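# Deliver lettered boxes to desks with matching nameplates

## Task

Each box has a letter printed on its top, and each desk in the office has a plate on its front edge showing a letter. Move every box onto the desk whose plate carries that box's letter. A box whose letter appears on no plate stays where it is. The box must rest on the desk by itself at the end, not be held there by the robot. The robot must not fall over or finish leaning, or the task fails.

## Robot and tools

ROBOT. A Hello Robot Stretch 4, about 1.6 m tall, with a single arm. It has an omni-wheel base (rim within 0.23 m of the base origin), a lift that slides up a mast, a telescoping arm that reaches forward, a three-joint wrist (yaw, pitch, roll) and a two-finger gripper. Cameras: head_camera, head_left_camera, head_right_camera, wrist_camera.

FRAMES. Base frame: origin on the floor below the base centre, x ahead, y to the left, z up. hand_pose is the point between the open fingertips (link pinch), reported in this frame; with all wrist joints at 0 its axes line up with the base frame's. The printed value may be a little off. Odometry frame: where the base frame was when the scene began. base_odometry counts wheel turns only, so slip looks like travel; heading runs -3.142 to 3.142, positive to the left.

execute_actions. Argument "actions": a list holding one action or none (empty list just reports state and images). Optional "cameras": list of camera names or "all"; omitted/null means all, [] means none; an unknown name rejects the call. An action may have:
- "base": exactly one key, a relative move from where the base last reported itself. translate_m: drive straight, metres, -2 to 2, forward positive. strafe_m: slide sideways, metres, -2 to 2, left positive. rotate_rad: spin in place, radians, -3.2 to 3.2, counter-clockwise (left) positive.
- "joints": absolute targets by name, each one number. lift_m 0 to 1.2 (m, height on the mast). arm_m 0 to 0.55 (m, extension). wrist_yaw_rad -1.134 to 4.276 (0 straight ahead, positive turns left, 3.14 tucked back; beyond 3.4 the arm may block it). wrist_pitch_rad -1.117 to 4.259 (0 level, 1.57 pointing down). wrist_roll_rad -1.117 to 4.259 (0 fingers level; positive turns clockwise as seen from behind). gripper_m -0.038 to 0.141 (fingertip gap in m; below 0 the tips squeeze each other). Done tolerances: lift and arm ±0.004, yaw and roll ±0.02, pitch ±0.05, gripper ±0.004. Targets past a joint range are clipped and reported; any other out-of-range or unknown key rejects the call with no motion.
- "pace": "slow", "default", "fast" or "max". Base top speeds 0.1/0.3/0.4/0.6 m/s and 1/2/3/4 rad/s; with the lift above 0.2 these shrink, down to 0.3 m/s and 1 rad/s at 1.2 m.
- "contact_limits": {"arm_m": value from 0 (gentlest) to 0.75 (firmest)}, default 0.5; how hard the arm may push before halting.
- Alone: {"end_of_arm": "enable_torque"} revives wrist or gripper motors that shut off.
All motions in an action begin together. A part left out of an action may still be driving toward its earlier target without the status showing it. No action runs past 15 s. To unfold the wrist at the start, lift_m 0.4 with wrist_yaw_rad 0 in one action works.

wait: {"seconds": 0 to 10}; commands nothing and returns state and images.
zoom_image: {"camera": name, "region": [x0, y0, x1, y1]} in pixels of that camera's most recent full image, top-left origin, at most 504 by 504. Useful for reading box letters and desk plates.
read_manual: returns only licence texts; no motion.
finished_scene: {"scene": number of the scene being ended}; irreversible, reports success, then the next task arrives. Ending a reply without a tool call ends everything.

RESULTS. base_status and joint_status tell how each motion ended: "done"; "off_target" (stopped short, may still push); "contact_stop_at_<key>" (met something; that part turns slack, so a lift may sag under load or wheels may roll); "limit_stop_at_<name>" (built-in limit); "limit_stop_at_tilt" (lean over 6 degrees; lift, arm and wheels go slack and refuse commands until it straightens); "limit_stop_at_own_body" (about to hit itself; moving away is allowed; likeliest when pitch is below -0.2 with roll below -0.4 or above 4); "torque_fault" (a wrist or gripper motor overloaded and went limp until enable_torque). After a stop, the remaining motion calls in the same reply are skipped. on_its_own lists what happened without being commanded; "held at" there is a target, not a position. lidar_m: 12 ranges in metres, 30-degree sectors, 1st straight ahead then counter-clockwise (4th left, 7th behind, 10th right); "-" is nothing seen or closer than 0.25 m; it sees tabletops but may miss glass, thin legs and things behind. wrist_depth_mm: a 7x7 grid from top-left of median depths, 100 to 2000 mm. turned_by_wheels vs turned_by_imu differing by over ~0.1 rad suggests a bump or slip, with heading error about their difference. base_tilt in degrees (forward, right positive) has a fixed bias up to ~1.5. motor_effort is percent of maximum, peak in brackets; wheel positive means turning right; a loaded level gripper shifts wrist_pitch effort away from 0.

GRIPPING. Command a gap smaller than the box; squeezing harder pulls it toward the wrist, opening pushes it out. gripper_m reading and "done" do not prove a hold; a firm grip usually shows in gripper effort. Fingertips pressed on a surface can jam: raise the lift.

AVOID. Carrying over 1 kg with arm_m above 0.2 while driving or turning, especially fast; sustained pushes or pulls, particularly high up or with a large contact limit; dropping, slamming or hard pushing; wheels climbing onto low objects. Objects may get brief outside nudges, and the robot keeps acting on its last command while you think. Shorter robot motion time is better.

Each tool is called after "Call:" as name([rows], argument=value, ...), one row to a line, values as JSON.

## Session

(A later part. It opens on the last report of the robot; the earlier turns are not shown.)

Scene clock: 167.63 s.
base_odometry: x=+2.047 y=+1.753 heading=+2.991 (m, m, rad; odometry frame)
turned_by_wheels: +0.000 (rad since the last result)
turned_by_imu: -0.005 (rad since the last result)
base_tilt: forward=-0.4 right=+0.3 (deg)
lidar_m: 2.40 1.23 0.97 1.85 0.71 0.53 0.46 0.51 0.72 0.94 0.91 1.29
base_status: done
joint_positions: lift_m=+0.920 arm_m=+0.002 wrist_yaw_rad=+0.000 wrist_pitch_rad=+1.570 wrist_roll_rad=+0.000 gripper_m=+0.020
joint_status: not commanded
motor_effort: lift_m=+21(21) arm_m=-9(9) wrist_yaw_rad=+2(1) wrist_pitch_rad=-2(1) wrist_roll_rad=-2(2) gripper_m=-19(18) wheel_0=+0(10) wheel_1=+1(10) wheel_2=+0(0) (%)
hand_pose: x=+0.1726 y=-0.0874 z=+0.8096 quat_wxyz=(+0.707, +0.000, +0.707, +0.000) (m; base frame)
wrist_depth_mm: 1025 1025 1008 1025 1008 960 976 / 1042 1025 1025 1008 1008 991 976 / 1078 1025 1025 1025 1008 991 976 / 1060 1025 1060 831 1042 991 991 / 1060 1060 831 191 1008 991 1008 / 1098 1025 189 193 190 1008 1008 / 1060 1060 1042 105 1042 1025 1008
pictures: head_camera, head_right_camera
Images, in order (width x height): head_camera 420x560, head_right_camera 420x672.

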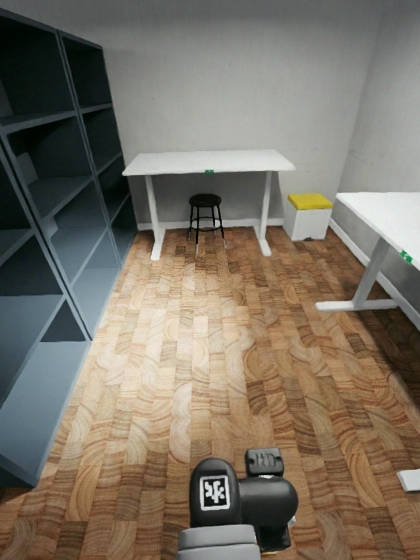

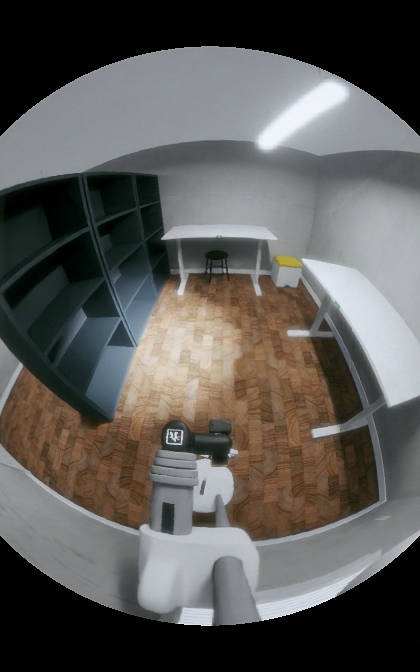

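Call:
execute_actions([
  {"base": {"translate_m": 0.9}, "pace": "fast"},
], cameras=["head_camera"])

Call:
zoom_image(camera="head_camera", region=[170, 180, 250, 240])

Scene clock: 179.13 s.
base_odometry: x=+1.157 y=+1.887 heading=+2.991 (m, m, rad; odometry frame)
turned_by_wheels: +0.000 (rad since the last result)
turned_by_imu: -0.004 (rad since the last result)
base_tilt: forward=-0.4 right=+0.3 (deg)
lidar_m: 1.52 1.22 0.89 0.85 0.91 1.45 1.41 1.47 0.94 0.88 0.94 1.59
base_status: done
joint_positions: lift_m=+0.920 arm_m=+0.002 wrist_yaw_rad=+0.000 wrist_pitch_rad=+1.570 wrist_roll_rad=+0.000 gripper_m=+0.020
joint_status: not commanded
motor_effort: lift_m=+21(21) arm_m=-8(9) wrist_yaw_rad=+2(2) wrist_pitch_rad=+0(0) wrist_roll_rad=-2(3) gripper_m=-20(19) wheel_0=-1(1) wheel_1=+0(7) wheel_2=+0(11) (%)
hand_pose: x=+0.1726 y=-0.0874 z=+0.8096 quat_wxyz=(+0.707, +0.000, +0.707, +0.000) (m; base frame)
wrist_depth_mm: 1042 1025 1025 991 976 991 991 / 1042 1025 1025 991 991 976 960 / 1042 1042 1025 1025 991 991 991 / 1042 1042 1042 831 1025 1008 976 / 1060 1060 820 191 1008 1025 976 / 1060 1042 189 192 190 1025 991 / 1078 1060 1060 105 1042 1025 1025
pictures: head_camera
Images, in order (width x height): head_camera 420x560.

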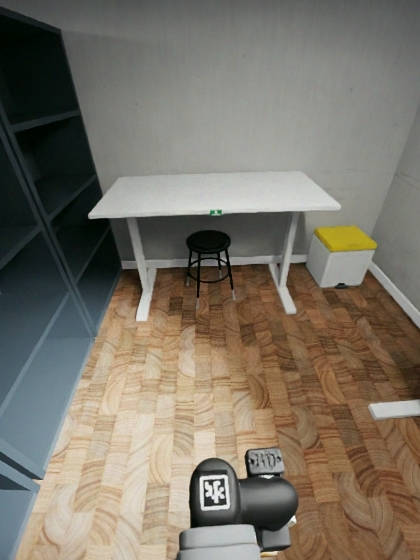

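Region (170, 180, 250, 240) of head_camera's 420x560 image, scaled by 6.300, with more detail than that image has; it fills the top 378 rows of this view, and the rest is white.

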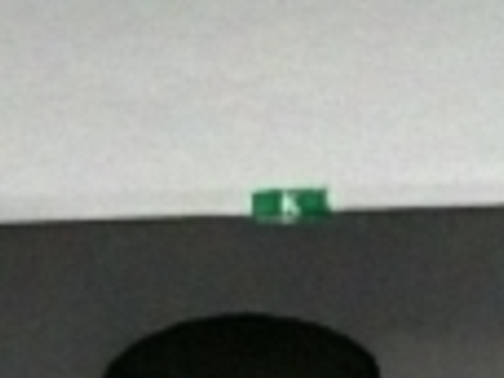

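Call:
zoom_image(camera="head_camera", region=[202, 203, 230, 221])

Region (202, 203, 230, 221) of head_camera's 420x560 image, scaled by 18.000, with more detail than that image has; it fills the top 324 rows of this view, and the rest is white.

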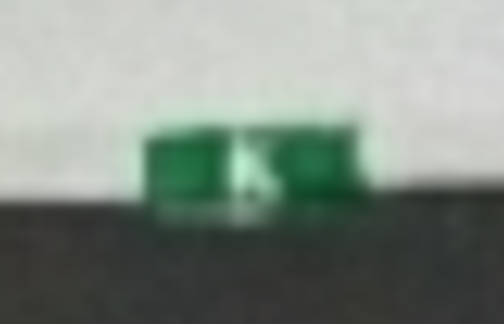

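Call:
execute_actions([
  {"base": {"rotate_rad": -1.571}, "joints": {"lift_m": 1.2}, "pace": "fast"},
], cameras=["head_camera", "head_left_camera"])

Scene clock: 186.50 s.
base_odometry: x=+1.157 y=+1.887 heading=+1.420 (m, m, rad; odometry frame)
turned_by_wheels: -1.571 (rad since the last result)
turned_by_imu: -1.577 (rad since the last result)
base_tilt: forward=-0.5 right=+0.3 (deg)
lidar_m: 0.88 0.94 1.58 1.51 1.21 0.86 0.85 0.92 1.47 1.36 1.45 0.93
base_status: done
joint_positions: lift_m=+1.200 arm_m=+0.002 wrist_yaw_rad=+0.000 wrist_pitch_rad=+1.570 wrist_roll_rad=+0.000 gripper_m=+0.020
joint_status: all done
motor_effort: lift_m=+22(22) arm_m=-9(8) wrist_yaw_rad=+1(1) wrist_pitch_rad=-1(1) wrist_roll_rad=-2(2) gripper_m=-20(19) wheel_0=+1(3) wheel_1=+1(9) wheel_2=+0(5) (%)
hand_pose: x=+0.1726 y=-0.0874 z=+1.0895 quat_wxyz=(+0.707, +0.000, +0.707, +0.000) (m; base frame)
wrist_depth_mm: 1336 1308 1281 1281 1255 1229 1229 / 1336 1308 1281 1229 1229 1229 1281 / 1308 1308 1308 1308 1255 1255 1255 / 1336 1336 1308 1098 1308 1281 1255 / 1308 1308 1308 191 1281 1255 1255 / 1366 1336 189 193 190 1281 1255 / 1366 1336 1336 106 1308 1336 1281
pictures: head_camera, head_left_camera
Images, in order (width x height): head_camera 420x560, head_left_camera 420x672.

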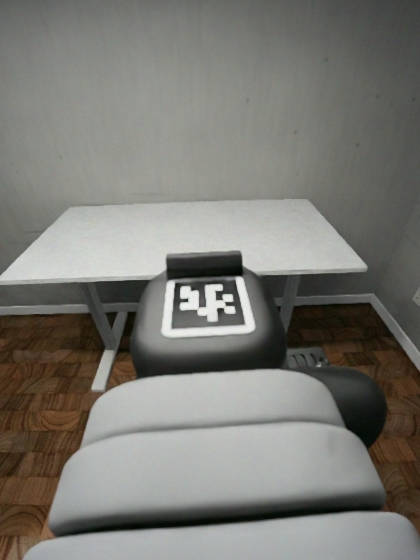

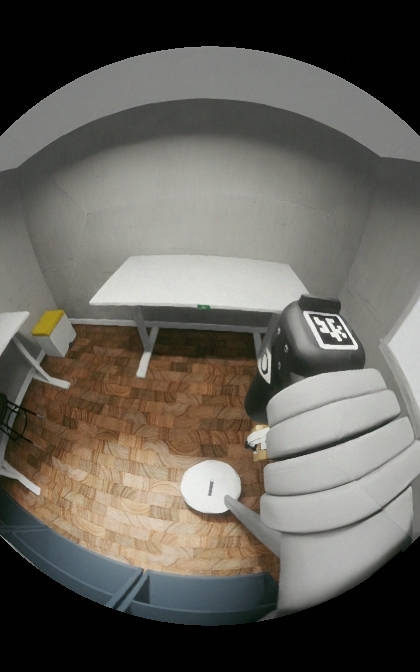

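Call:
execute_actions([
  {"base": {"translate_m": 0.42}, "joints": {"arm_m": 0.22}, "pace": "fast"},
], cameras=["wrist_camera"])

Scene clock: 193.03 s.
base_odometry: x=+1.220 y=+2.302 heading=+1.420 (m, m, rad; odometry frame)
turned_by_wheels: +0.000 (rad since the last result)
turned_by_imu: -0.001 (rad since the last result)
base_tilt: forward=-0.4 right=+0.3 (deg)
lidar_m: 0.46 0.50 0.71 1.51 1.59 1.30 1.27 1.34 1.44 1.38 0.69 0.48
base_status: done
joint_positions: lift_m=+1.200 arm_m=+0.218 wrist_yaw_rad=+0.000 wrist_pitch_rad=+1.570 wrist_roll_rad=+0.000 gripper_m=+0.020
joint_status: all done
motor_effort: lift_m=+22(22) arm_m=+8(9) wrist_yaw_rad=+1(2) wrist_pitch_rad=-1(1) wrist_roll_rad=-2(2) gripper_m=-19(19) wheel_0=-1(5) wheel_1=+0(1) wheel_2=+0(10) (%)
hand_pose: x=+0.3896 y=-0.0874 z=+1.0895 quat_wxyz=(+0.707, +0.000, +0.707, +0.000) (m; base frame)
wrist_depth_mm: 366 362 359 353 347 347 343 / 368 364 357 357 351 347 343 / 1336 1255 1308 1308 1255 1229 1281 / 1336 1336 1308 1336 1281 1281 1255 / 1366 1336 1281 191 1281 1281 1308 / 1336 1366 189 193 190 1308 1255 / 1366 1308 1336 105 1308 1308 1281
pictures: wrist_camera
Images, in order (width x height): wrist_camera 616x392.

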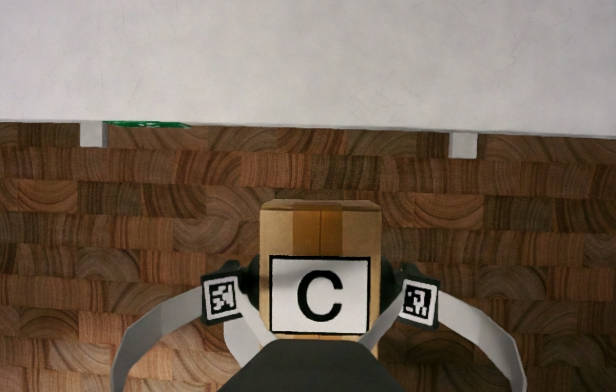

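Call:
execute_actions([
  {"joints": {"arm_m": 0.5, "lift_m": 1.12}, "pace": "fast"},
], cameras=["wrist_camera"])

Scene clock: 198.10 s.
base_odometry: x=+1.220 y=+2.302 heading=+1.420 (m, m, rad; odometry frame)
turned_by_wheels: +0.000 (rad since the last result)
turned_by_imu: +0.001 (rad since the last result)
base_tilt: forward=-0.3 right=+0.3 (deg)
lidar_m: 0.46 0.49 0.70 1.51 1.58 1.31 1.27 1.36 1.46 1.38 0.70 0.50
base_status: not commanded
joint_positions: lift_m=+1.120 arm_m=+0.498 wrist_yaw_rad=+0.000 wrist_pitch_rad=+1.570 wrist_roll_rad=+0.000 gripper_m=+0.020
joint_status: all done
motor_effort: lift_m=+18(20) arm_m=+8(10) wrist_yaw_rad=+1(1) wrist_pitch_rad=+2(2) wrist_roll_rad=-2(2) gripper_m=-18(20) wheel_0=-1(1) wheel_1=+0(0) wheel_2=-1(1) (%)
hand_pose: x=+0.6697 y=-0.0874 z=+1.0099 quat_wxyz=(+0.707, +0.000, +0.707, +0.000) (m; base frame)
wrist_depth_mm: 283 281 278 273 273 268 266 / 283 283 279 277 274 271 268 / 287 285 281 279 276 274 271 / 290 289 283 279 277 276 273 / 291 289 285 191 279 276 276 / 293 291 189 193 190 278 276 / 297 293 290 105 282 279 278
pictures: wrist_camera
Images, in order (width x height): wrist_camera 616x392.

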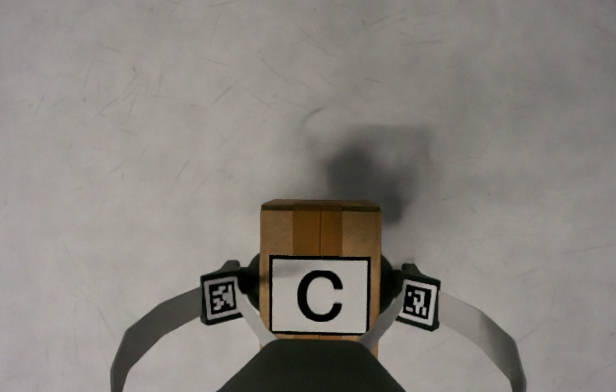

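Call:
execute_actions([
  {"joints": {"lift_m": 1.09}},
], cameras=[])

Call:
execute_actions([
  {"joints": {"gripper_m": 0.11}},
], cameras=["wrist_camera"])

Scene clock: 201.27 s.
base_odometry: x=+1.220 y=+2.302 heading=+1.420 (m, m, rad; odometry frame)
turned_by_wheels: +0.000 (rad since the last result)
turned_by_imu: +0.001 (rad since the last result)
base_tilt: forward=-0.5 right=+0.3 (deg)
lidar_m: 0.47 0.51 0.72 1.50 1.60 1.29 1.27 1.36 1.45 1.38 0.67 0.50
base_status: not commanded
joint_positions: lift_m=+1.090 arm_m=+0.498 wrist_yaw_rad=+0.000 wrist_pitch_rad=+1.570 wrist_roll_rad=+0.000 gripper_m=+0.020
joint_status: all done
motor_effort: lift_m=+17(17) arm_m=+8(8) wrist_yaw_rad=+0(1) wrist_pitch_rad=-1(1) wrist_roll_rad=-2(2) gripper_m=-19(19) wheel_0=+0(0) wheel_1=+0(0) wheel_2=-1(1) (%)
hand_pose: x=+0.6697 y=-0.0874 z=+0.9799 quat_wxyz=(+0.707, +0.000, +0.707, +0.000) (m; base frame)
wrist_depth_mm: 252 251 249 245 243 241 239 / 254 253 250 248 245 243 241 / 256 254 251 250 248 244 242 / 257 254 254 250 248 246 244 / 260 258 255 191 249 248 247 / 262 258 189 193 191 248 248 / 264 259 259 105 253 250 248
pictures: none
No camera images: the call's "cameras" was empty. Leave "cameras" out to get every camera's image.

Scene clock: 203.00 s.
base_odometry: x=+1.220 y=+2.302 heading=+1.420 (m, m, rad; odometry frame)
turned_by_wheels: +0.000 (rad since the last result)
turned_by_imu: +0.000 (rad since the last result)
base_tilt: forward=-0.4 right=+0.3 (deg)
lidar_m: 0.47 0.50 0.71 1.50 1.60 1.33 1.27 1.34 1.44 1.38 0.69 0.50
base_status: not commanded
joint_positions: lift_m=+1.090 arm_m=+0.498 wrist_yaw_rad=+0.000 wrist_pitch_rad=+1.570 wrist_roll_rad=+0.000 gripper_m=+0.110
joint_status: all done
motor_effort: lift_m=+17(17) arm_m=+9(8) wrist_yaw_rad=+1(1) wrist_pitch_rad=-2(0) wrist_roll_rad=-2(2) gripper_m=-1(18) wheel_0=-1(1) wheel_1=+0(0) wheel_2=-1(1) (%)
hand_pose: x=+0.6697 y=-0.0874 z=+0.9799 quat_wxyz=(+0.707, +0.000, +0.707, +0.000) (m; base frame)
wrist_depth_mm: 254 252 248 247 244 241 239 / 254 252 251 249 245 242 240 / 257 254 252 250 247 244 243 / 258 256 253 250 250 245 245 / 262 258 254 203 249 247 246 / 262 259 217 204 203 248 248 / 265 262 258 105 254 251 249
pictures: wrist_camera
Images, in order (width x height): wrist_camera 616x392.

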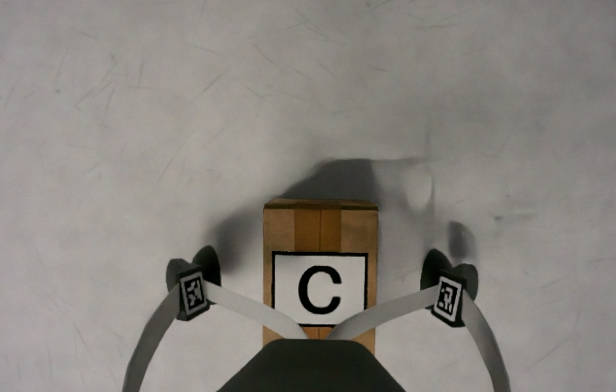

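Call:
execute_actions([
  {"base": {"translate_m": -0.45}, "joints": {"lift_m": 1.17, "arm_m": 0.0}, "pace": "fast"},
], cameras=["head_left_camera"])

Call:
execute_actions([
  {"base": {"rotate_rad": 1.571}, "joints": {"lift_m": 0.7, "wrist_pitch_rad": 0.0}, "pace": "max"},
], cameras=["wrist_camera"])

Scene clock: 220.97 s.
base_odometry: x=+1.153 y=+1.857 heading=+1.420 (m, m, rad; odometry frame)
turned_by_wheels: +0.000 (rad since the last result)
turned_by_imu: +0.004 (rad since the last result)
base_tilt: forward=-0.4 right=+0.3 (deg)
lidar_m: 0.91 0.96 1.57 1.52 1.14 0.84 0.82 0.88 1.47 1.38 1.46 0.95
base_status: done
joint_positions: lift_m=+1.170 arm_m=+0.002 wrist_yaw_rad=+0.000 wrist_pitch_rad=+1.570 wrist_roll_rad=+0.000 gripper_m=+0.110
joint_status: all done
motor_effort: lift_m=+21(25) arm_m=-9(11) wrist_yaw_rad=+2(0) wrist_pitch_rad=+1(1) wrist_roll_rad=-2(2) gripper_m=+0(1) wheel_0=+0(3) wheel_1=+1(9) wheel_2=+1(9) (%)
hand_pose: x=+0.1725 y=-0.0874 z=+1.0596 quat_wxyz=(+0.707, +0.000, +0.707, +0.000) (m; base frame)
wrist_depth_mm: 1281 1281 1229 1229 1229 1205 1205 / 1255 1308 1255 1255 1255 1205 1229 / 1281 1281 1255 1255 1229 1229 1205 / 1281 1308 1308 1060 1255 1281 1255 / 1308 1308 1060 1060 1255 1229 1229 / 1281 1308 217 1060 1229 1255 1281 / 1336 1366 1308 106 1255 1281 1255
pictures: head_left_camera
Images, in order (width x height): head_left_camera 420x672.

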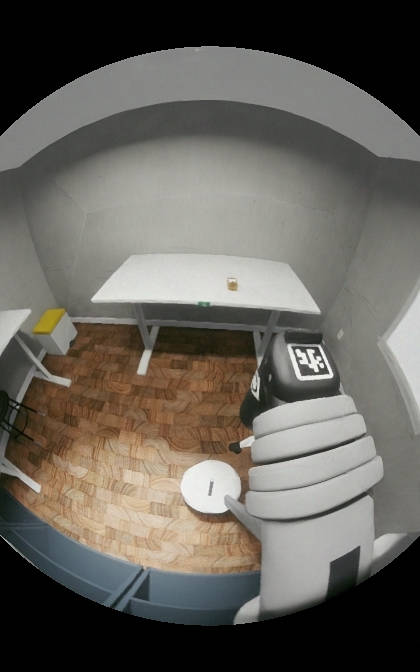

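Scene clock: 223.70 s.
base_odometry: x=+1.153 y=+1.857 heading=+2.991 (m, m, rad; odometry frame)
turned_by_wheels: +1.571 (rad since the last result)
turned_by_imu: +1.579 (rad since the last result)
base_tilt: forward=-0.4 right=+0.3 (deg)
lidar_m: 1.51 1.17 0.86 0.82 0.87 1.45 1.40 1.46 0.97 0.92 0.97 1.59
base_status: done
joint_positions: lift_m=+0.700 arm_m=+0.001 wrist_yaw_rad=+0.000 wrist_pitch_rad=+0.002 wrist_roll_rad=+0.000 gripper_m=+0.110
joint_status: all done
motor_effort: lift_m=+18(20) arm_m=-8(9) wrist_yaw_rad=+1(3) wrist_pitch_rad=-8(13) wrist_roll_rad=-2(2) gripper_m=-1(0) wheel_0=-2(6) wheel_1=-1(0) wheel_2=+1(6) (%)
hand_pose: x=+0.4608 y=-0.0874 z=+0.8777 quat_wxyz=(+1.000, +0.000, +0.001, +0.000) (m; base frame)
wrist_depth_mm: 1255 - - - - - 1983 / 1397 - - - - - 1983 / 1255 - - - - - - / 1537 - - - - - - / 1336 - - - - - - / 1281 - 217 - 1576 1618 1618 / 1229 1661 1863 106 1808 1808 1618
pictures: wrist_camera
Images, in order (width x height): wrist_camera 616x392.

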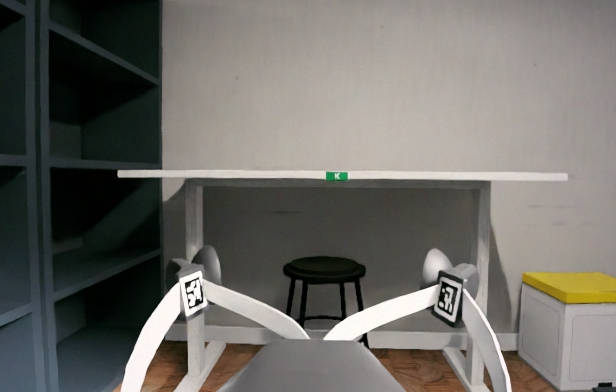

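Call:
zoom_image(camera="wrist_camera", region=[300, 155, 375, 200])

Call:
execute_actions([
  {"base": {"translate_m": -0.92}, "joints": {"lift_m": 0.45, "wrist_pitch_rad": 1.57}, "pace": "max"},
], cameras=["head_left_camera"])

Region (300, 155, 375, 200) of wrist_camera's 616x392 image, scaled by 6.720; it fills the top 302 rows of this view, and the rest is white.

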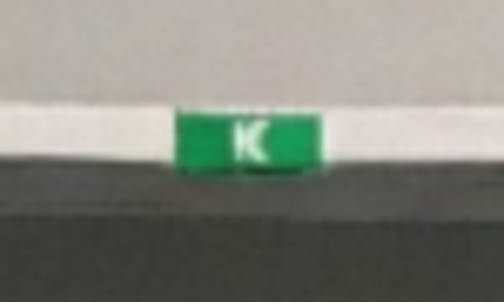

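Scene clock: 230.20 s.
base_odometry: x=+2.062 y=+1.720 heading=+2.992 (m, m, rad; odometry frame)
turned_by_wheels: +0.000 (rad since the last result)
turned_by_imu: +0.006 (rad since the last result)
base_tilt: forward=-0.4 right=+0.3 (deg)
lidar_m: 2.43 1.20 0.97 1.77 0.67 0.51 0.45 0.44 0.70 0.95 0.96 1.33
base_status: done
joint_positions: lift_m=+0.450 arm_m=+0.001 wrist_yaw_rad=+0.000 wrist_pitch_rad=+1.570 wrist_roll_rad=+0.000 gripper_m=+0.110
joint_status: all done
motor_effort: lift_m=+19(26) arm_m=-8(8) wrist_yaw_rad=+2(1) wrist_pitch_rad=-2(2) wrist_roll_rad=-2(2) gripper_m=+0(2) wheel_0=+1(5) wheel_1=+1(9) wheel_2=+0(10) (%)
hand_pose: x=+0.1725 y=-0.0874 z=+0.3397 quat_wxyz=(+0.707, +0.000, +0.707, +0.000) (m; base frame)
wrist_depth_mm: 569 559 554 544 549 539 535 / 569 559 559 554 554 544 539 / 569 569 564 559 549 544 549 / 574 574 569 564 549 549 549 / 585 364 353 351 559 554 549 / 585 359 216 351 351 549 554 / 366 362 359 105 357 559 559
pictures: head_left_camera
Images, in order (width x height): head_left_camera 420x672.

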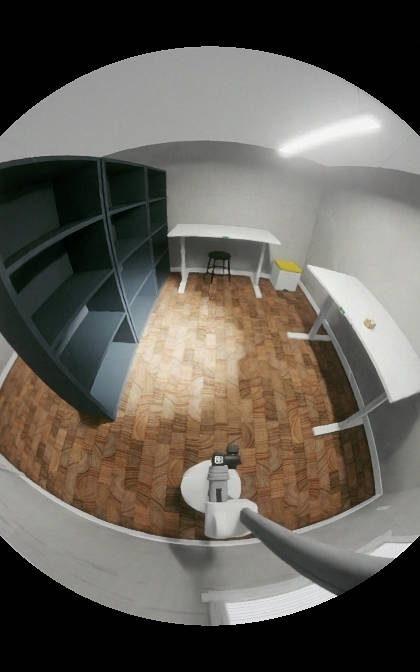

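Call:
execute_actions([
  {"base": {"strafe_m": 2.0}, "pace": "max"},
], cameras=["head_camera"])

Scene clock: 238.83 s.
base_odometry: x=+1.763 y=-0.258 heading=+2.992 (m, m, rad; odometry frame)
turned_by_wheels: +0.000 (rad since the last result)
turned_by_imu: +0.009 (rad since the last result)
base_tilt: forward=-0.4 right=+0.3 (deg)
lidar_m: 2.47 1.40 1.08 1.03 0.56 0.41 0.39 0.41 0.66 2.02 0.82 0.96
base_status: done
joint_positions: lift_m=+0.450 arm_m=+0.001 wrist_yaw_rad=+0.000 wrist_pitch_rad=+1.570 wrist_roll_rad=+0.000 gripper_m=+0.110
joint_status: not commanded
motor_effort: lift_m=+19(19) arm_m=-8(8) wrist_yaw_rad=+2(2) wrist_pitch_rad=+0(2) wrist_roll_rad=-3(2) gripper_m=+0(1) wheel_0=+1(11) wheel_1=-1(17) wheel_2=+0(2) (%)
hand_pose: x=+0.1726 y=-0.0874 z=+0.3397 quat_wxyz=(+0.707, +0.000, +0.707, +0.000) (m; base frame)
wrist_depth_mm: 564 554 549 549 549 535 535 / 574 564 559 549 549 539 544 / 574 569 564 559 549 544 544 / 580 574 564 554 549 549 544 / 585 366 355 351 559 554 549 / 580 362 216 353 351 554 554 / 368 364 362 106 355 559 554
pictures: head_camera
Images, in order (width x height): head_camera 420x560.

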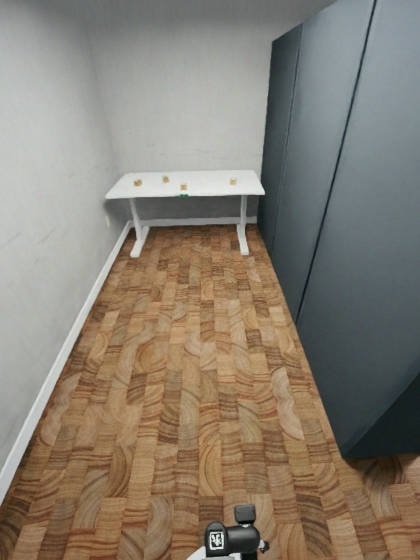

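Call:
execute_actions([
  {"base": {"rotate_rad": 0.15}, "pace": "max"},
], cameras=[])

Call:
execute_actions([
  {"base": {"translate_m": 2.0}, "joints": {"lift_m": 1.0, "gripper_m": 0.13}, "pace": "max"},
], cameras=["head_camera"])

Scene clock: 255.53 s.
base_odometry: x=+1.763 y=-0.258 heading=-3.141 (m, m, rad; odometry frame)
turned_by_wheels: +0.150 (rad since the last result)
turned_by_imu: +0.152 (rad since the last result)
base_tilt: forward=-0.5 right=+0.3 (deg)
lidar_m: 2.48 1.29 1.04 1.01 0.51 0.40 0.39 0.46 0.80 1.19 0.82 1.12
base_status: done
joint_positions: lift_m=+0.450 arm_m=+0.001 wrist_yaw_rad=+0.000 wrist_pitch_rad=+1.570 wrist_roll_rad=+0.000 gripper_m=+0.110
joint_status: not commanded
motor_effort: lift_m=+19(19) arm_m=-8(8) wrist_yaw_rad=+2(2) wrist_pitch_rad=-2(1) wrist_roll_rad=-2(2) gripper_m=-2(1) wheel_0=+1(5) wheel_1=+0(11) wheel_2=+0(7) (%)
hand_pose: x=+0.1726 y=-0.0874 z=+0.3397 quat_wxyz=(+0.707, +0.000, +0.707, +0.000) (m; base frame)
wrist_depth_mm: 569 559 554 549 544 535 535 / 574 569 559 554 549 539 530 / 574 569 564 559 559 544 539 / 574 574 564 559 559 554 539 / 580 366 353 351 549 549 549 / 585 364 216 351 351 559 549 / 368 359 357 106 355 569 559
pictures: none
No camera images: the call's "cameras" was empty. Leave "cameras" out to get every camera's image.

Scene clock: 260.93 s.
base_odometry: x=-0.237 y=-0.259 heading=-3.142 (m, m, rad; odometry frame)
turned_by_wheels: +0.000 (rad since the last result)
turned_by_imu: -0.009 (rad since the last result)
base_tilt: forward=-0.4 right=+0.2 (deg)
lidar_m: 0.51 0.59 0.68 0.68 0.76 1.20 2.36 1.22 1.02 0.99 0.66 0.53
base_status: done
joint_positions: lift_m=+1.000 arm_m=+0.001 wrist_yaw_rad=+0.000 wrist_pitch_rad=+1.570 wrist_roll_rad=+0.000 gripper_m=+0.130
joint_status: all done
motor_effort: lift_m=+20(28) arm_m=-8(8) wrist_yaw_rad=+1(2) wrist_pitch_rad=-2(3) wrist_roll_rad=-2(2) gripper_m=+1(0) wheel_0=-1(6) wheel_1=-1(3) wheel_2=+1(10) (%)
hand_pose: x=+0.1726 y=-0.0874 z=+0.8896 quat_wxyz=(+0.707, +0.000, +0.707, +0.000) (m; base frame)
wrist_depth_mm: 946 1078 1078 1078 1060 1060 1042 / 991 1118 1078 1078 1098 1060 1060 / 1025 1118 1098 1098 1098 1060 1078 / 1060 1098 1118 904 1078 1078 1078 / 1118 1138 904 904 1098 1098 1078 / 1138 1138 917 891 1078 209 1078 / 1138 1138 1118 106 1118 1078 1098
pictures: head_camera
Images, in order (width x height): head_camera 420x560.

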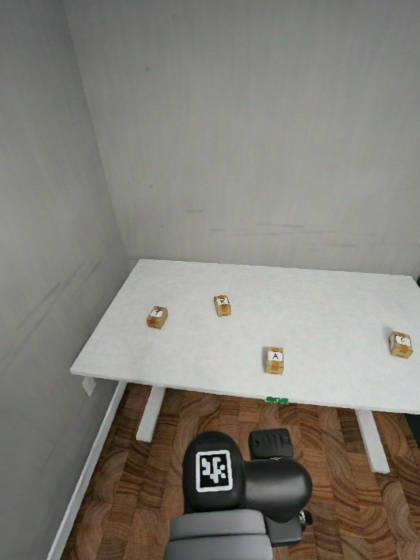

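Call:
execute_actions([
  {"base": {"translate_m": 0.27}, "joints": {"arm_m": 0.5, "lift_m": 0.96}, "pace": "fast"},
], cameras=["wrist_camera"])

Scene clock: 266.60 s.
base_odometry: x=-0.507 y=-0.259 heading=-3.141 (m, m, rad; odometry frame)
turned_by_wheels: +0.000 (rad since the last result)
turned_by_imu: +0.000 (rad since the last result)
base_tilt: forward=-0.4 right=+0.3 (deg)
lidar_m: 0.25 0.30 0.51 0.63 0.73 1.13 2.63 1.32 1.05 0.63 0.34 0.26
base_status: done
joint_positions: lift_m=+0.960 arm_m=+0.499 wrist_yaw_rad=+0.000 wrist_pitch_rad=+1.570 wrist_roll_rad=+0.000 gripper_m=+0.130
joint_status: all done
motor_effort: lift_m=+17(21) arm_m=+8(11) wrist_yaw_rad=+1(1) wrist_pitch_rad=+1(4) wrist_roll_rad=-2(2) gripper_m=-1(0) wheel_0=+1(3) wheel_1=+0(7) wheel_2=+0(9) (%)
hand_pose: x=+0.6697 y=-0.0874 z=+0.8499 quat_wxyz=(+0.707, +0.000, +0.707, +0.000) (m; base frame)
wrist_depth_mm: 353 351 347 345 342 336 334 / 357 355 349 347 342 338 334 / 359 353 349 347 345 342 338 / 364 359 355 347 349 345 340 / 362 359 353 301 349 345 343 / 364 362 359 303 351 211 347 / 370 362 362 105 353 351 347
pictures: wrist_camera
Images, in order (width x height): wrist_camera 616x392.

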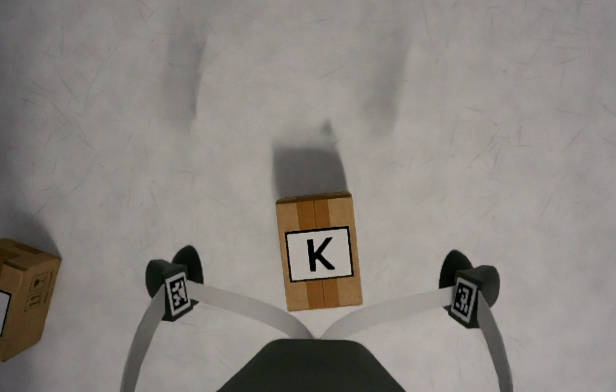

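Call:
execute_actions([
  {"joints": {"arm_m": 0.488, "lift_m": 0.863, "wrist_roll_rad": -0.09}},
], cameras=["wrist_camera"])

Scene clock: 271.50 s.
base_odometry: x=-0.507 y=-0.259 heading=-3.142 (m, m, rad; odometry frame)
turned_by_wheels: +0.000 (rad since the last result)
turned_by_imu: +0.001 (rad since the last result)
base_tilt: forward=-0.4 right=+0.3 (deg)
lidar_m: 0.27 0.30 0.49 0.63 0.73 1.11 2.63 1.28 1.05 0.63 0.33 0.27
base_status: not commanded
joint_positions: lift_m=+0.863 arm_m=+0.490 wrist_yaw_rad=+0.000 wrist_pitch_rad=+1.570 wrist_roll_rad=-0.090 gripper_m=+0.130
joint_status: all done
motor_effort: lift_m=+17(16) arm_m=-9(8) wrist_yaw_rad=+1(1) wrist_pitch_rad=-1(0) wrist_roll_rad=-3(4) gripper_m=+0(0) wheel_0=+1(1) wheel_1=+0(0) wheel_2=-1(1) (%)
hand_pose: x=+0.6607 y=-0.0874 z=+0.7530 quat_wxyz=(+0.707, -0.032, +0.706, +0.032) (m; base frame)
wrist_depth_mm: 257 253 251 249 247 244 241 / 258 256 254 250 247 246 244 / 260 257 254 253 249 246 246 / 263 259 256 206 251 249 247 / 265 262 258 206 252 249 249 / 266 264 259 206 205 209 250 / 268 265 263 105 254 253 253
pictures: wrist_camera
Images, in order (width x height): wrist_camera 616x392.

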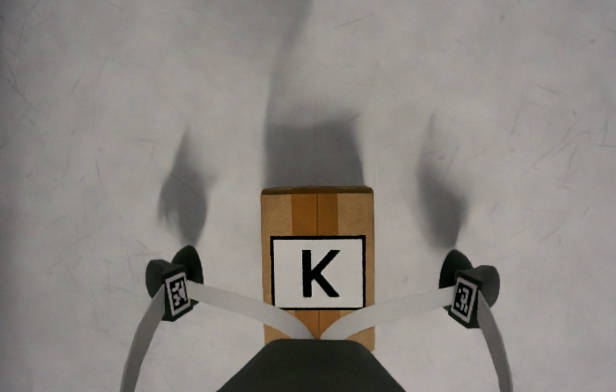

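Call:
execute_actions([
  {"joints": {"gripper_m": 0.02}},
], cameras=["wrist_camera"])

Scene clock: 275.20 s.
base_odometry: x=-0.507 y=-0.259 heading=-3.142 (m, m, rad; odometry frame)
turned_by_wheels: +0.000 (rad since the last result)
turned_by_imu: +0.001 (rad since the last result)
base_tilt: forward=-0.4 right=+0.3 (deg)
lidar_m: 0.26 0.31 0.51 0.64 0.72 1.11 2.63 1.32 1.06 0.63 0.34 0.27
base_status: not commanded
joint_positions: lift_m=+0.863 arm_m=+0.490 wrist_yaw_rad=+0.000 wrist_pitch_rad=+1.570 wrist_roll_rad=-0.090 gripper_m=+0.020
joint_status: all done
motor_effort: lift_m=+17(17) arm_m=-9(9) wrist_yaw_rad=+1(1) wrist_pitch_rad=+0(0) wrist_roll_rad=-3(3) gripper_m=-19(18) wheel_0=+1(1) wheel_1=+0(0) wheel_2=-1(1) (%)
hand_pose: x=+0.6607 y=-0.0874 z=+0.7529 quat_wxyz=(+0.707, -0.032, +0.706, +0.032) (m; base frame)
wrist_depth_mm: 256 253 251 248 246 243 242 / 258 256 253 250 247 246 244 / 259 256 255 251 250 247 244 / 262 257 257 193 251 248 246 / 263 260 257 193 252 250 248 / 266 263 189 194 190 251 250 / 267 265 262 105 255 253 252
pictures: wrist_camera
Images, in order (width x height): wrist_camera 616x392.

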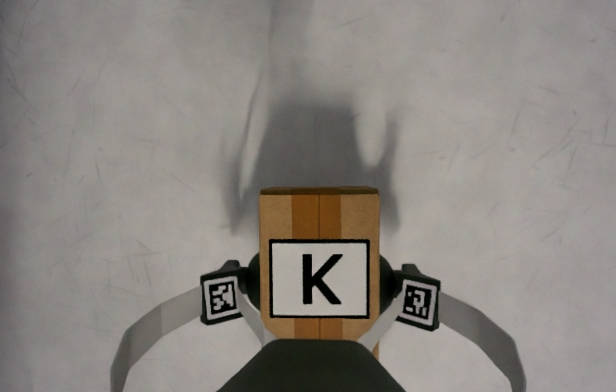

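Call:
execute_actions([
  {"base": {"translate_m": -0.3}, "joints": {"lift_m": 0.94, "arm_m": 0.0, "wrist_roll_rad": 0.0}, "pace": "fast"},
], cameras=["head_camera"])

Call:
execute_actions([
  {"base": {"rotate_rad": -0.16}, "joints": {"lift_m": 0.47}, "pace": "fast"},
], cameras=["wrist_camera"])

Scene clock: 286.67 s.
base_odometry: x=-0.207 y=-0.259 heading=+3.141 (m, m, rad; odometry frame)
turned_by_wheels: +0.000 (rad since the last result)
turned_by_imu: +0.002 (rad since the last result)
base_tilt: forward=-0.4 right=+0.3 (deg)
lidar_m: 0.56 0.65 0.69 0.68 0.77 1.20 2.33 1.25 1.00 1.00 0.68 0.55
base_status: done
joint_positions: lift_m=+0.940 arm_m=+0.002 wrist_yaw_rad=+0.000 wrist_pitch_rad=+1.570 wrist_roll_rad=+0.000 gripper_m=+0.020
joint_status: all done
motor_effort: lift_m=+22(27) arm_m=-9(9) wrist_yaw_rad=+2(2) wrist_pitch_rad=-5(2) wrist_roll_rad=-1(2) gripper_m=-18(18) wheel_0=+0(8) wheel_1=-1(8) wheel_2=-1(11) (%)
hand_pose: x=+0.1725 y=-0.0874 z=+0.8295 quat_wxyz=(+0.707, +0.000, +0.707, +0.000) (m; base frame)
wrist_depth_mm: 946 1060 1042 1025 1042 1008 991 / 976 1042 1042 1025 1025 1008 991 / 1025 1060 1042 1042 1025 1008 1008 / 1060 1060 1042 193 1025 1025 1025 / 1078 1060 854 193 1060 1042 1042 / 1078 1078 189 194 190 1042 1025 / 1098 1078 1060 105 1042 1025 1025
pictures: head_camera
Images, in order (width x height): head_camera 420x560.

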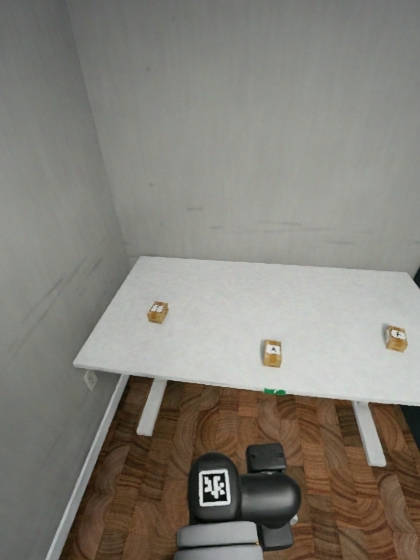

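Scene clock: 288.93 s.
base_odometry: x=-0.207 y=-0.259 heading=+2.981 (m, m, rad; odometry frame)
turned_by_wheels: -0.160 (rad since the last result)
turned_by_imu: -0.160 (rad since the last result)
base_tilt: forward=-0.4 right=+0.3 (deg)
lidar_m: 0.54 0.58 0.72 0.67 0.71 0.99 2.33 1.41 1.03 0.97 0.77 0.57
base_status: done
joint_positions: lift_m=+0.470 arm_m=+0.002 wrist_yaw_rad=+0.000 wrist_pitch_rad=+1.570 wrist_roll_rad=+0.000 gripper_m=+0.020
joint_status: all done
motor_effort: lift_m=+17(17) arm_m=-9(9) wrist_yaw_rad=+2(3) wrist_pitch_rad=-3(2) wrist_roll_rad=-2(2) gripper_m=-19(19) wheel_0=+0(6) wheel_1=-2(4) wheel_2=-1(6) (%)
hand_pose: x=+0.1726 y=-0.0874 z=+0.3599 quat_wxyz=(+0.707, +0.000, +0.707, +0.000) (m; base frame)
wrist_depth_mm: 591 580 574 569 559 559 549 / 591 585 569 574 564 559 554 / 597 585 580 580 574 559 564 / 597 591 585 194 569 569 564 / 609 387 375 193 574 574 564 / 603 384 189 195 190 574 569 / 500 379 379 106 377 580 574
pictures: wrist_camera
Images, in order (width x height): wrist_camera 616x392.

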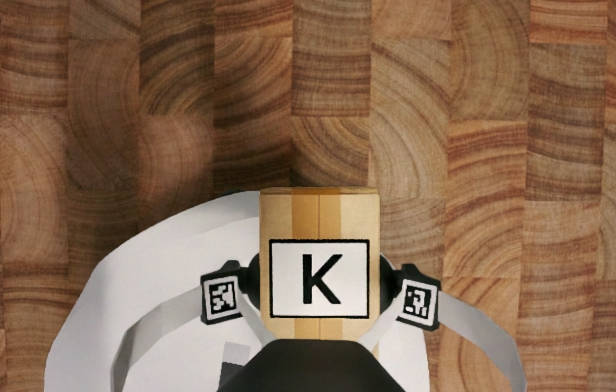

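Call:
execute_actions([
  {"base": {"translate_m": -1.93}, "pace": "max"},
], cameras=["head_right_camera"])

Scene clock: 303.87 s.
base_odometry: x=+1.699 y=-0.567 heading=+2.981 (m, m, rad; odometry frame)
turned_by_wheels: +0.000 (rad since the last result)
turned_by_imu: +0.010 (rad since the last result)
base_tilt: forward=-0.4 right=+0.3 (deg)
lidar_m: 2.48 1.04 0.76 0.72 0.59 0.41 0.40 0.43 0.61 1.95 1.10 1.39
base_status: done
joint_positions: lift_m=+0.470 arm_m=+0.002 wrist_yaw_rad=+0.000 wrist_pitch_rad=+1.570 wrist_roll_rad=+0.000 gripper_m=+0.020
joint_status: not commanded
motor_effort: lift_m=+17(18) arm_m=-8(9) wrist_yaw_rad=+2(2) wrist_pitch_rad=-2(4) wrist_roll_rad=-2(2) gripper_m=-18(19) wheel_0=+0(8) wheel_1=-1(9) wheel_2=+0(13) (%)
hand_pose: x=+0.1726 y=-0.0874 z=+0.3599 quat_wxyz=(+0.707, +0.000, +0.707, +0.000) (m; base frame)
wrist_depth_mm: 585 585 574 569 564 559 554 / 585 580 585 569 564 559 559 / 591 585 580 574 564 569 559 / 597 585 580 193 569 564 569 / 603 384 375 193 574 564 574 / 603 377 189 195 190 574 574 / 504 382 377 106 377 580 574
pictures: head_right_camera
Images, in order (width x height): head_right_camera 420x672.

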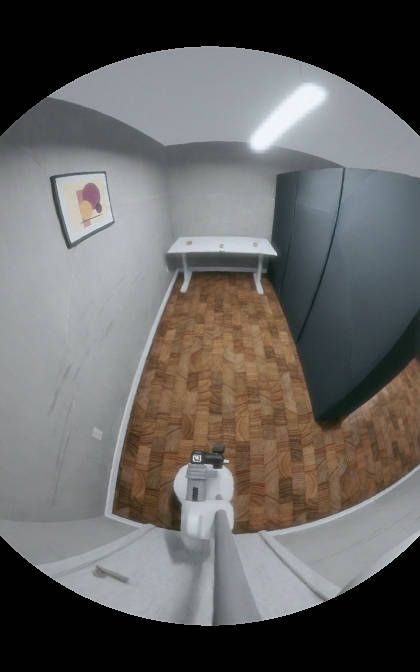

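Call:
execute_actions([
  {"base": {"strafe_m": -2.0}, "pace": "max"},
], cameras=["head_camera"])

Scene clock: 312.30 s.
base_odometry: x=+2.018 y=+1.407 heading=+2.981 (m, m, rad; odometry frame)
turned_by_wheels: +0.000 (rad since the last result)
turned_by_imu: -0.002 (rad since the last result)
base_tilt: forward=-0.4 right=+0.3 (deg)
lidar_m: 2.10 0.78 0.70 1.72 0.69 0.49 0.46 0.52 0.66 1.26 1.28 1.78
base_status: done
joint_positions: lift_m=+0.470 arm_m=+0.001 wrist_yaw_rad=+0.000 wrist_pitch_rad=+1.570 wrist_roll_rad=+0.000 gripper_m=+0.020
joint_status: not commanded
motor_effort: lift_m=+20(20) arm_m=-9(9) wrist_yaw_rad=+2(2) wrist_pitch_rad=-3(1) wrist_roll_rad=-2(2) gripper_m=-18(18) wheel_0=-2(12) wheel_1=+0(11) wheel_2=+1(1) (%)
hand_pose: x=+0.1726 y=-0.0874 z=+0.3597 quat_wxyz=(+0.707, +0.000, +0.707, +0.000) (m; base frame)
wrist_depth_mm: 585 580 580 569 564 559 554 / 591 580 574 574 569 559 554 / 591 585 585 574 574 564 559 / 597 597 580 193 569 569 564 / 609 384 370 193 569 574 564 / 615 382 189 195 190 574 569 / 500 384 375 106 377 580 574
pictures: head_camera
Images, in order (width x height): head_camera 420x560.

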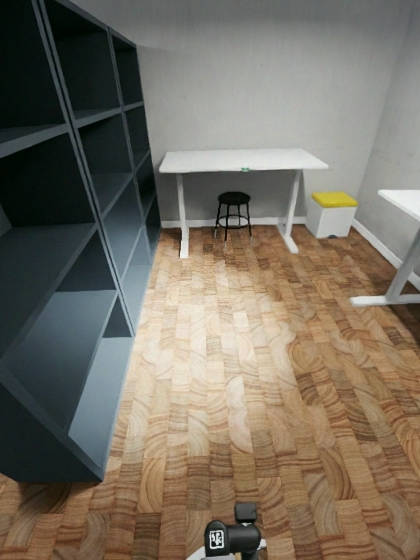

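Call:
execute_actions([
  {"base": {"translate_m": 1.95}, "joints": {"lift_m": 1.2}, "pace": "max"},
], cameras=["head_left_camera", "wrist_camera"])

Scene clock: 320.33 s.
base_odometry: x=+0.093 y=+1.719 heading=+2.981 (m, m, rad; odometry frame)
turned_by_wheels: +0.000 (rad since the last result)
turned_by_imu: -0.008 (rad since the last result)
base_tilt: forward=-0.4 right=+0.3 (deg)
lidar_m: 0.51 0.57 0.54 0.50 0.54 0.78 2.42 1.80 1.28 1.26 0.71 0.53
base_status: done
joint_positions: lift_m=+1.200 arm_m=+0.001 wrist_yaw_rad=+0.000 wrist_pitch_rad=+1.570 wrist_roll_rad=+0.000 gripper_m=+0.020
joint_status: all done
motor_effort: lift_m=+21(25) arm_m=-8(8) wrist_yaw_rad=+1(2) wrist_pitch_rad=-3(5) wrist_roll_rad=-2(2) gripper_m=-20(18) wheel_0=-3(7) wheel_1=-2(7) wheel_2=+1(14) (%)
hand_pose: x=+0.1726 y=-0.0874 z=+1.0896 quat_wxyz=(+0.707, +0.000, +0.707, +0.000) (m; base frame)
wrist_depth_mm: 1255 1229 1281 1255 1255 1255 1229 / 904 1255 1308 1308 1255 1255 1229 / 917 1255 1336 1281 1308 1255 1255 / 1255 1229 1281 192 1255 1281 1255 / 1281 1281 1281 193 1281 1255 1281 / 1281 1255 190 194 191 1281 1255 / 1042 1308 1336 105 1281 1308 1281
pictures: head_left_camera, wrist_camera
Images, in order (width x height): head_left_camera 420x672, wrist_camera 616x392.

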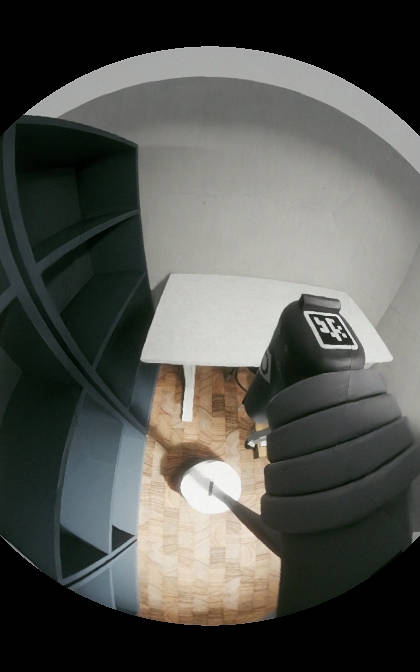

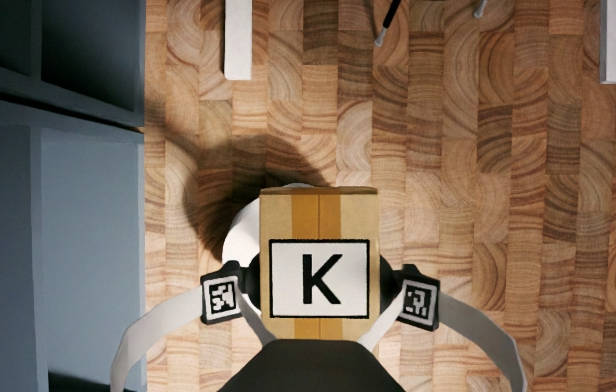

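Call:
execute_actions([
  {"base": {"translate_m": 0.05}, "joints": {"arm_m": 0.52, "lift_m": 1.15}, "pace": "fast"},
], cameras=["wrist_camera"])

Scene clock: 325.30 s.
base_odometry: x=+0.043 y=+1.726 heading=+2.981 (m, m, rad; odometry frame)
turned_by_wheels: +0.000 (rad since the last result)
turned_by_imu: +0.001 (rad since the last result)
base_tilt: forward=-0.4 right=+0.3 (deg)
lidar_m: 0.45 0.49 0.51 0.51 0.53 0.78 2.46 1.81 1.31 1.27 0.67 0.46
base_status: done
joint_positions: lift_m=+1.150 arm_m=+0.518 wrist_yaw_rad=+0.000 wrist_pitch_rad=+1.570 wrist_roll_rad=+0.000 gripper_m=+0.020
joint_status: all done
motor_effort: lift_m=+18(17) arm_m=+8(10) wrist_yaw_rad=+1(3) wrist_pitch_rad=+0(4) wrist_roll_rad=-2(2) gripper_m=-19(19) wheel_0=+0(4) wheel_1=+0(3) wheel_2=+0(9) (%)
hand_pose: x=+0.6897 y=-0.0874 z=+1.0399 quat_wxyz=(+0.707, +0.000, +0.707, +0.000) (m; base frame)
wrist_depth_mm: 314 312 307 303 301 298 297 / 319 312 309 304 304 300 298 / 319 315 310 310 306 303 298 / 320 319 314 192 307 306 300 / 324 320 315 193 307 307 303 / 325 322 189 195 190 307 306 / 327 324 320 106 312 310 309
pictures: wrist_camera
Images, in order (width x height): wrist_camera 616x392.

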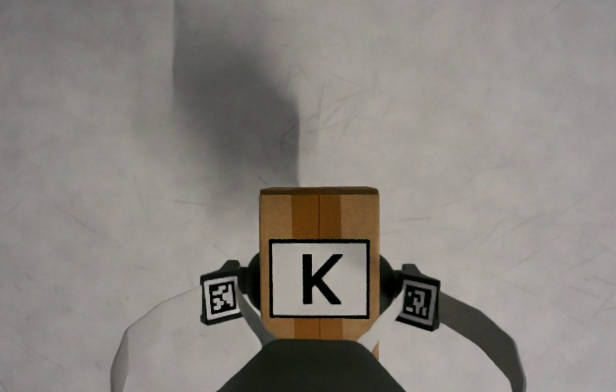

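Call:
execute_actions([
  {"joints": {"lift_m": 1.092}},
], cameras=[])

Call:
execute_actions([
  {"joints": {"gripper_m": 0.10}},
], cameras=["wrist_camera"])

Scene clock: 328.87 s.
base_odometry: x=+0.043 y=+1.726 heading=+2.981 (m, m, rad; odometry frame)
turned_by_wheels: +0.000 (rad since the last result)
turned_by_imu: +0.001 (rad since the last result)
base_tilt: forward=-0.4 right=+0.3 (deg)
lidar_m: 0.45 0.48 0.52 0.49 0.53 0.76 2.47 1.78 1.28 1.28 0.66 0.48
base_status: not commanded
joint_positions: lift_m=+1.092 arm_m=+0.518 wrist_yaw_rad=+0.000 wrist_pitch_rad=+1.570 wrist_roll_rad=+0.000 gripper_m=+0.020
joint_status: all done
motor_effort: lift_m=+17(17) arm_m=+8(8) wrist_yaw_rad=+1(1) wrist_pitch_rad=-1(1) wrist_roll_rad=-2(2) gripper_m=-18(21) wheel_0=+0(0) wheel_1=+0(0) wheel_2=+0(0) (%)
hand_pose: x=+0.6896 y=-0.0874 z=+0.9819 quat_wxyz=(+0.707, +0.000, +0.707, +0.000) (m; base frame)
wrist_depth_mm: 255 253 249 247 244 243 241 / 256 254 252 250 246 245 242 / 258 255 254 251 249 245 244 / 260 258 255 193 249 248 246 / 262 260 257 193 251 250 249 / 265 259 190 194 190 249 248 / 267 264 260 105 254 252 250
pictures: none
No camera images: the call's "cameras" was empty. Leave "cameras" out to get every camera's image.

Scene clock: 330.50 s.
base_odometry: x=+0.043 y=+1.726 heading=+2.981 (m, m, rad; odometry frame)
turned_by_wheels: +0.000 (rad since the last result)
turned_by_imu: +0.000 (rad since the last result)
base_tilt: forward=-0.4 right=+0.3 (deg)
lidar_m: 0.44 0.48 0.52 0.51 0.54 0.73 2.47 1.81 1.30 1.27 0.66 0.47
base_status: not commanded
joint_positions: lift_m=+1.092 arm_m=+0.518 wrist_yaw_rad=+0.000 wrist_pitch_rad=+1.570 wrist_roll_rad=+0.000 gripper_m=+0.100
joint_status: all done
motor_effort: lift_m=+17(17) arm_m=+9(9) wrist_yaw_rad=+1(1) wrist_pitch_rad=+0(1) wrist_roll_rad=-1(2) gripper_m=+0(23) wheel_0=+0(0) wheel_1=+0(0) wheel_2=+0(0) (%)
hand_pose: x=+0.6896 y=-0.0874 z=+0.9819 quat_wxyz=(+0.707, +0.000, +0.707, +0.000) (m; base frame)
wrist_depth_mm: 256 254 250 248 246 243 240 / 257 255 253 249 248 244 244 / 258 255 253 251 249 247 245 / 262 258 255 204 250 248 247 / 263 259 255 204 251 250 248 / 265 262 211 206 204 250 250 / 266 264 262 105 255 253 251
pictures: wrist_camera
Images, in order (width x height): wrist_camera 616x392.

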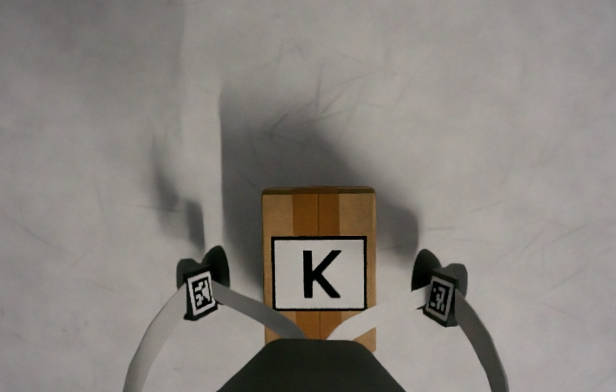

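Call:
execute_actions([
  {"joints": {"lift_m": 1.18}, "pace": "fast"},
], cameras=["head_right_camera", "wrist_camera"])

Scene clock: 333.43 s.
base_odometry: x=+0.043 y=+1.726 heading=+2.981 (m, m, rad; odometry frame)
turned_by_wheels: +0.000 (rad since the last result)
turned_by_imu: +0.001 (rad since the last result)
base_tilt: forward=-0.4 right=+0.3 (deg)
lidar_m: 0.44 0.50 0.54 0.51 0.51 0.73 2.48 1.80 1.30 1.28 0.68 0.47
base_status: not commanded
joint_positions: lift_m=+1.180 arm_m=+0.518 wrist_yaw_rad=+0.000 wrist_pitch_rad=+1.570 wrist_roll_rad=+0.000 gripper_m=+0.100
joint_status: all done
motor_effort: lift_m=+22(26) arm_m=+9(8) wrist_yaw_rad=+1(1) wrist_pitch_rad=-2(0) wrist_roll_rad=-2(2) gripper_m=-2(1) wheel_0=+0(0) wheel_1=+0(0) wheel_2=+0(0) (%)
hand_pose: x=+0.6896 y=-0.0874 z=+1.0695 quat_wxyz=(+0.707, +0.000, +0.707, +0.000) (m; base frame)
wrist_depth_mm: 343 342 336 334 330 327 324 / 345 342 340 334 330 327 325 / 347 343 340 338 334 330 329 / 351 347 343 291 336 332 332 / 353 351 343 291 338 336 332 / 357 351 212 294 293 338 336 / 357 353 349 105 343 343 338
pictures: head_right_camera, wrist_camera
Images, in order (width x height): head_right_camera 420x672, wrist_camera 616x392.

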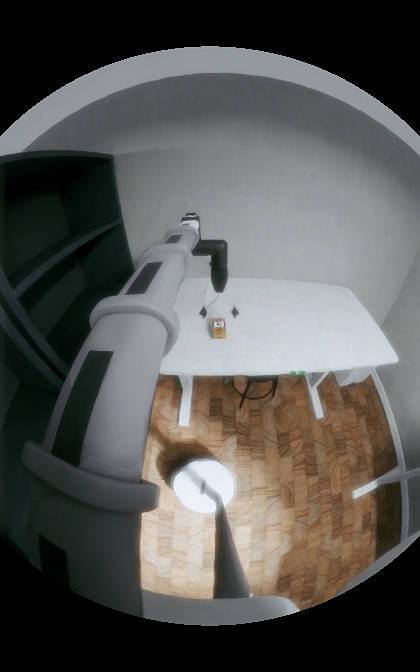

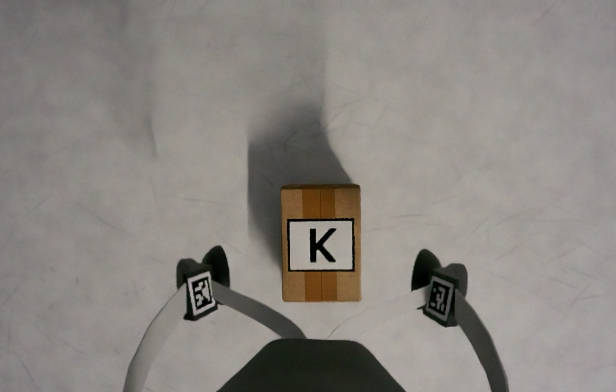

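Call:
finished_scene(scene=1)

The scene is finished: the task was done.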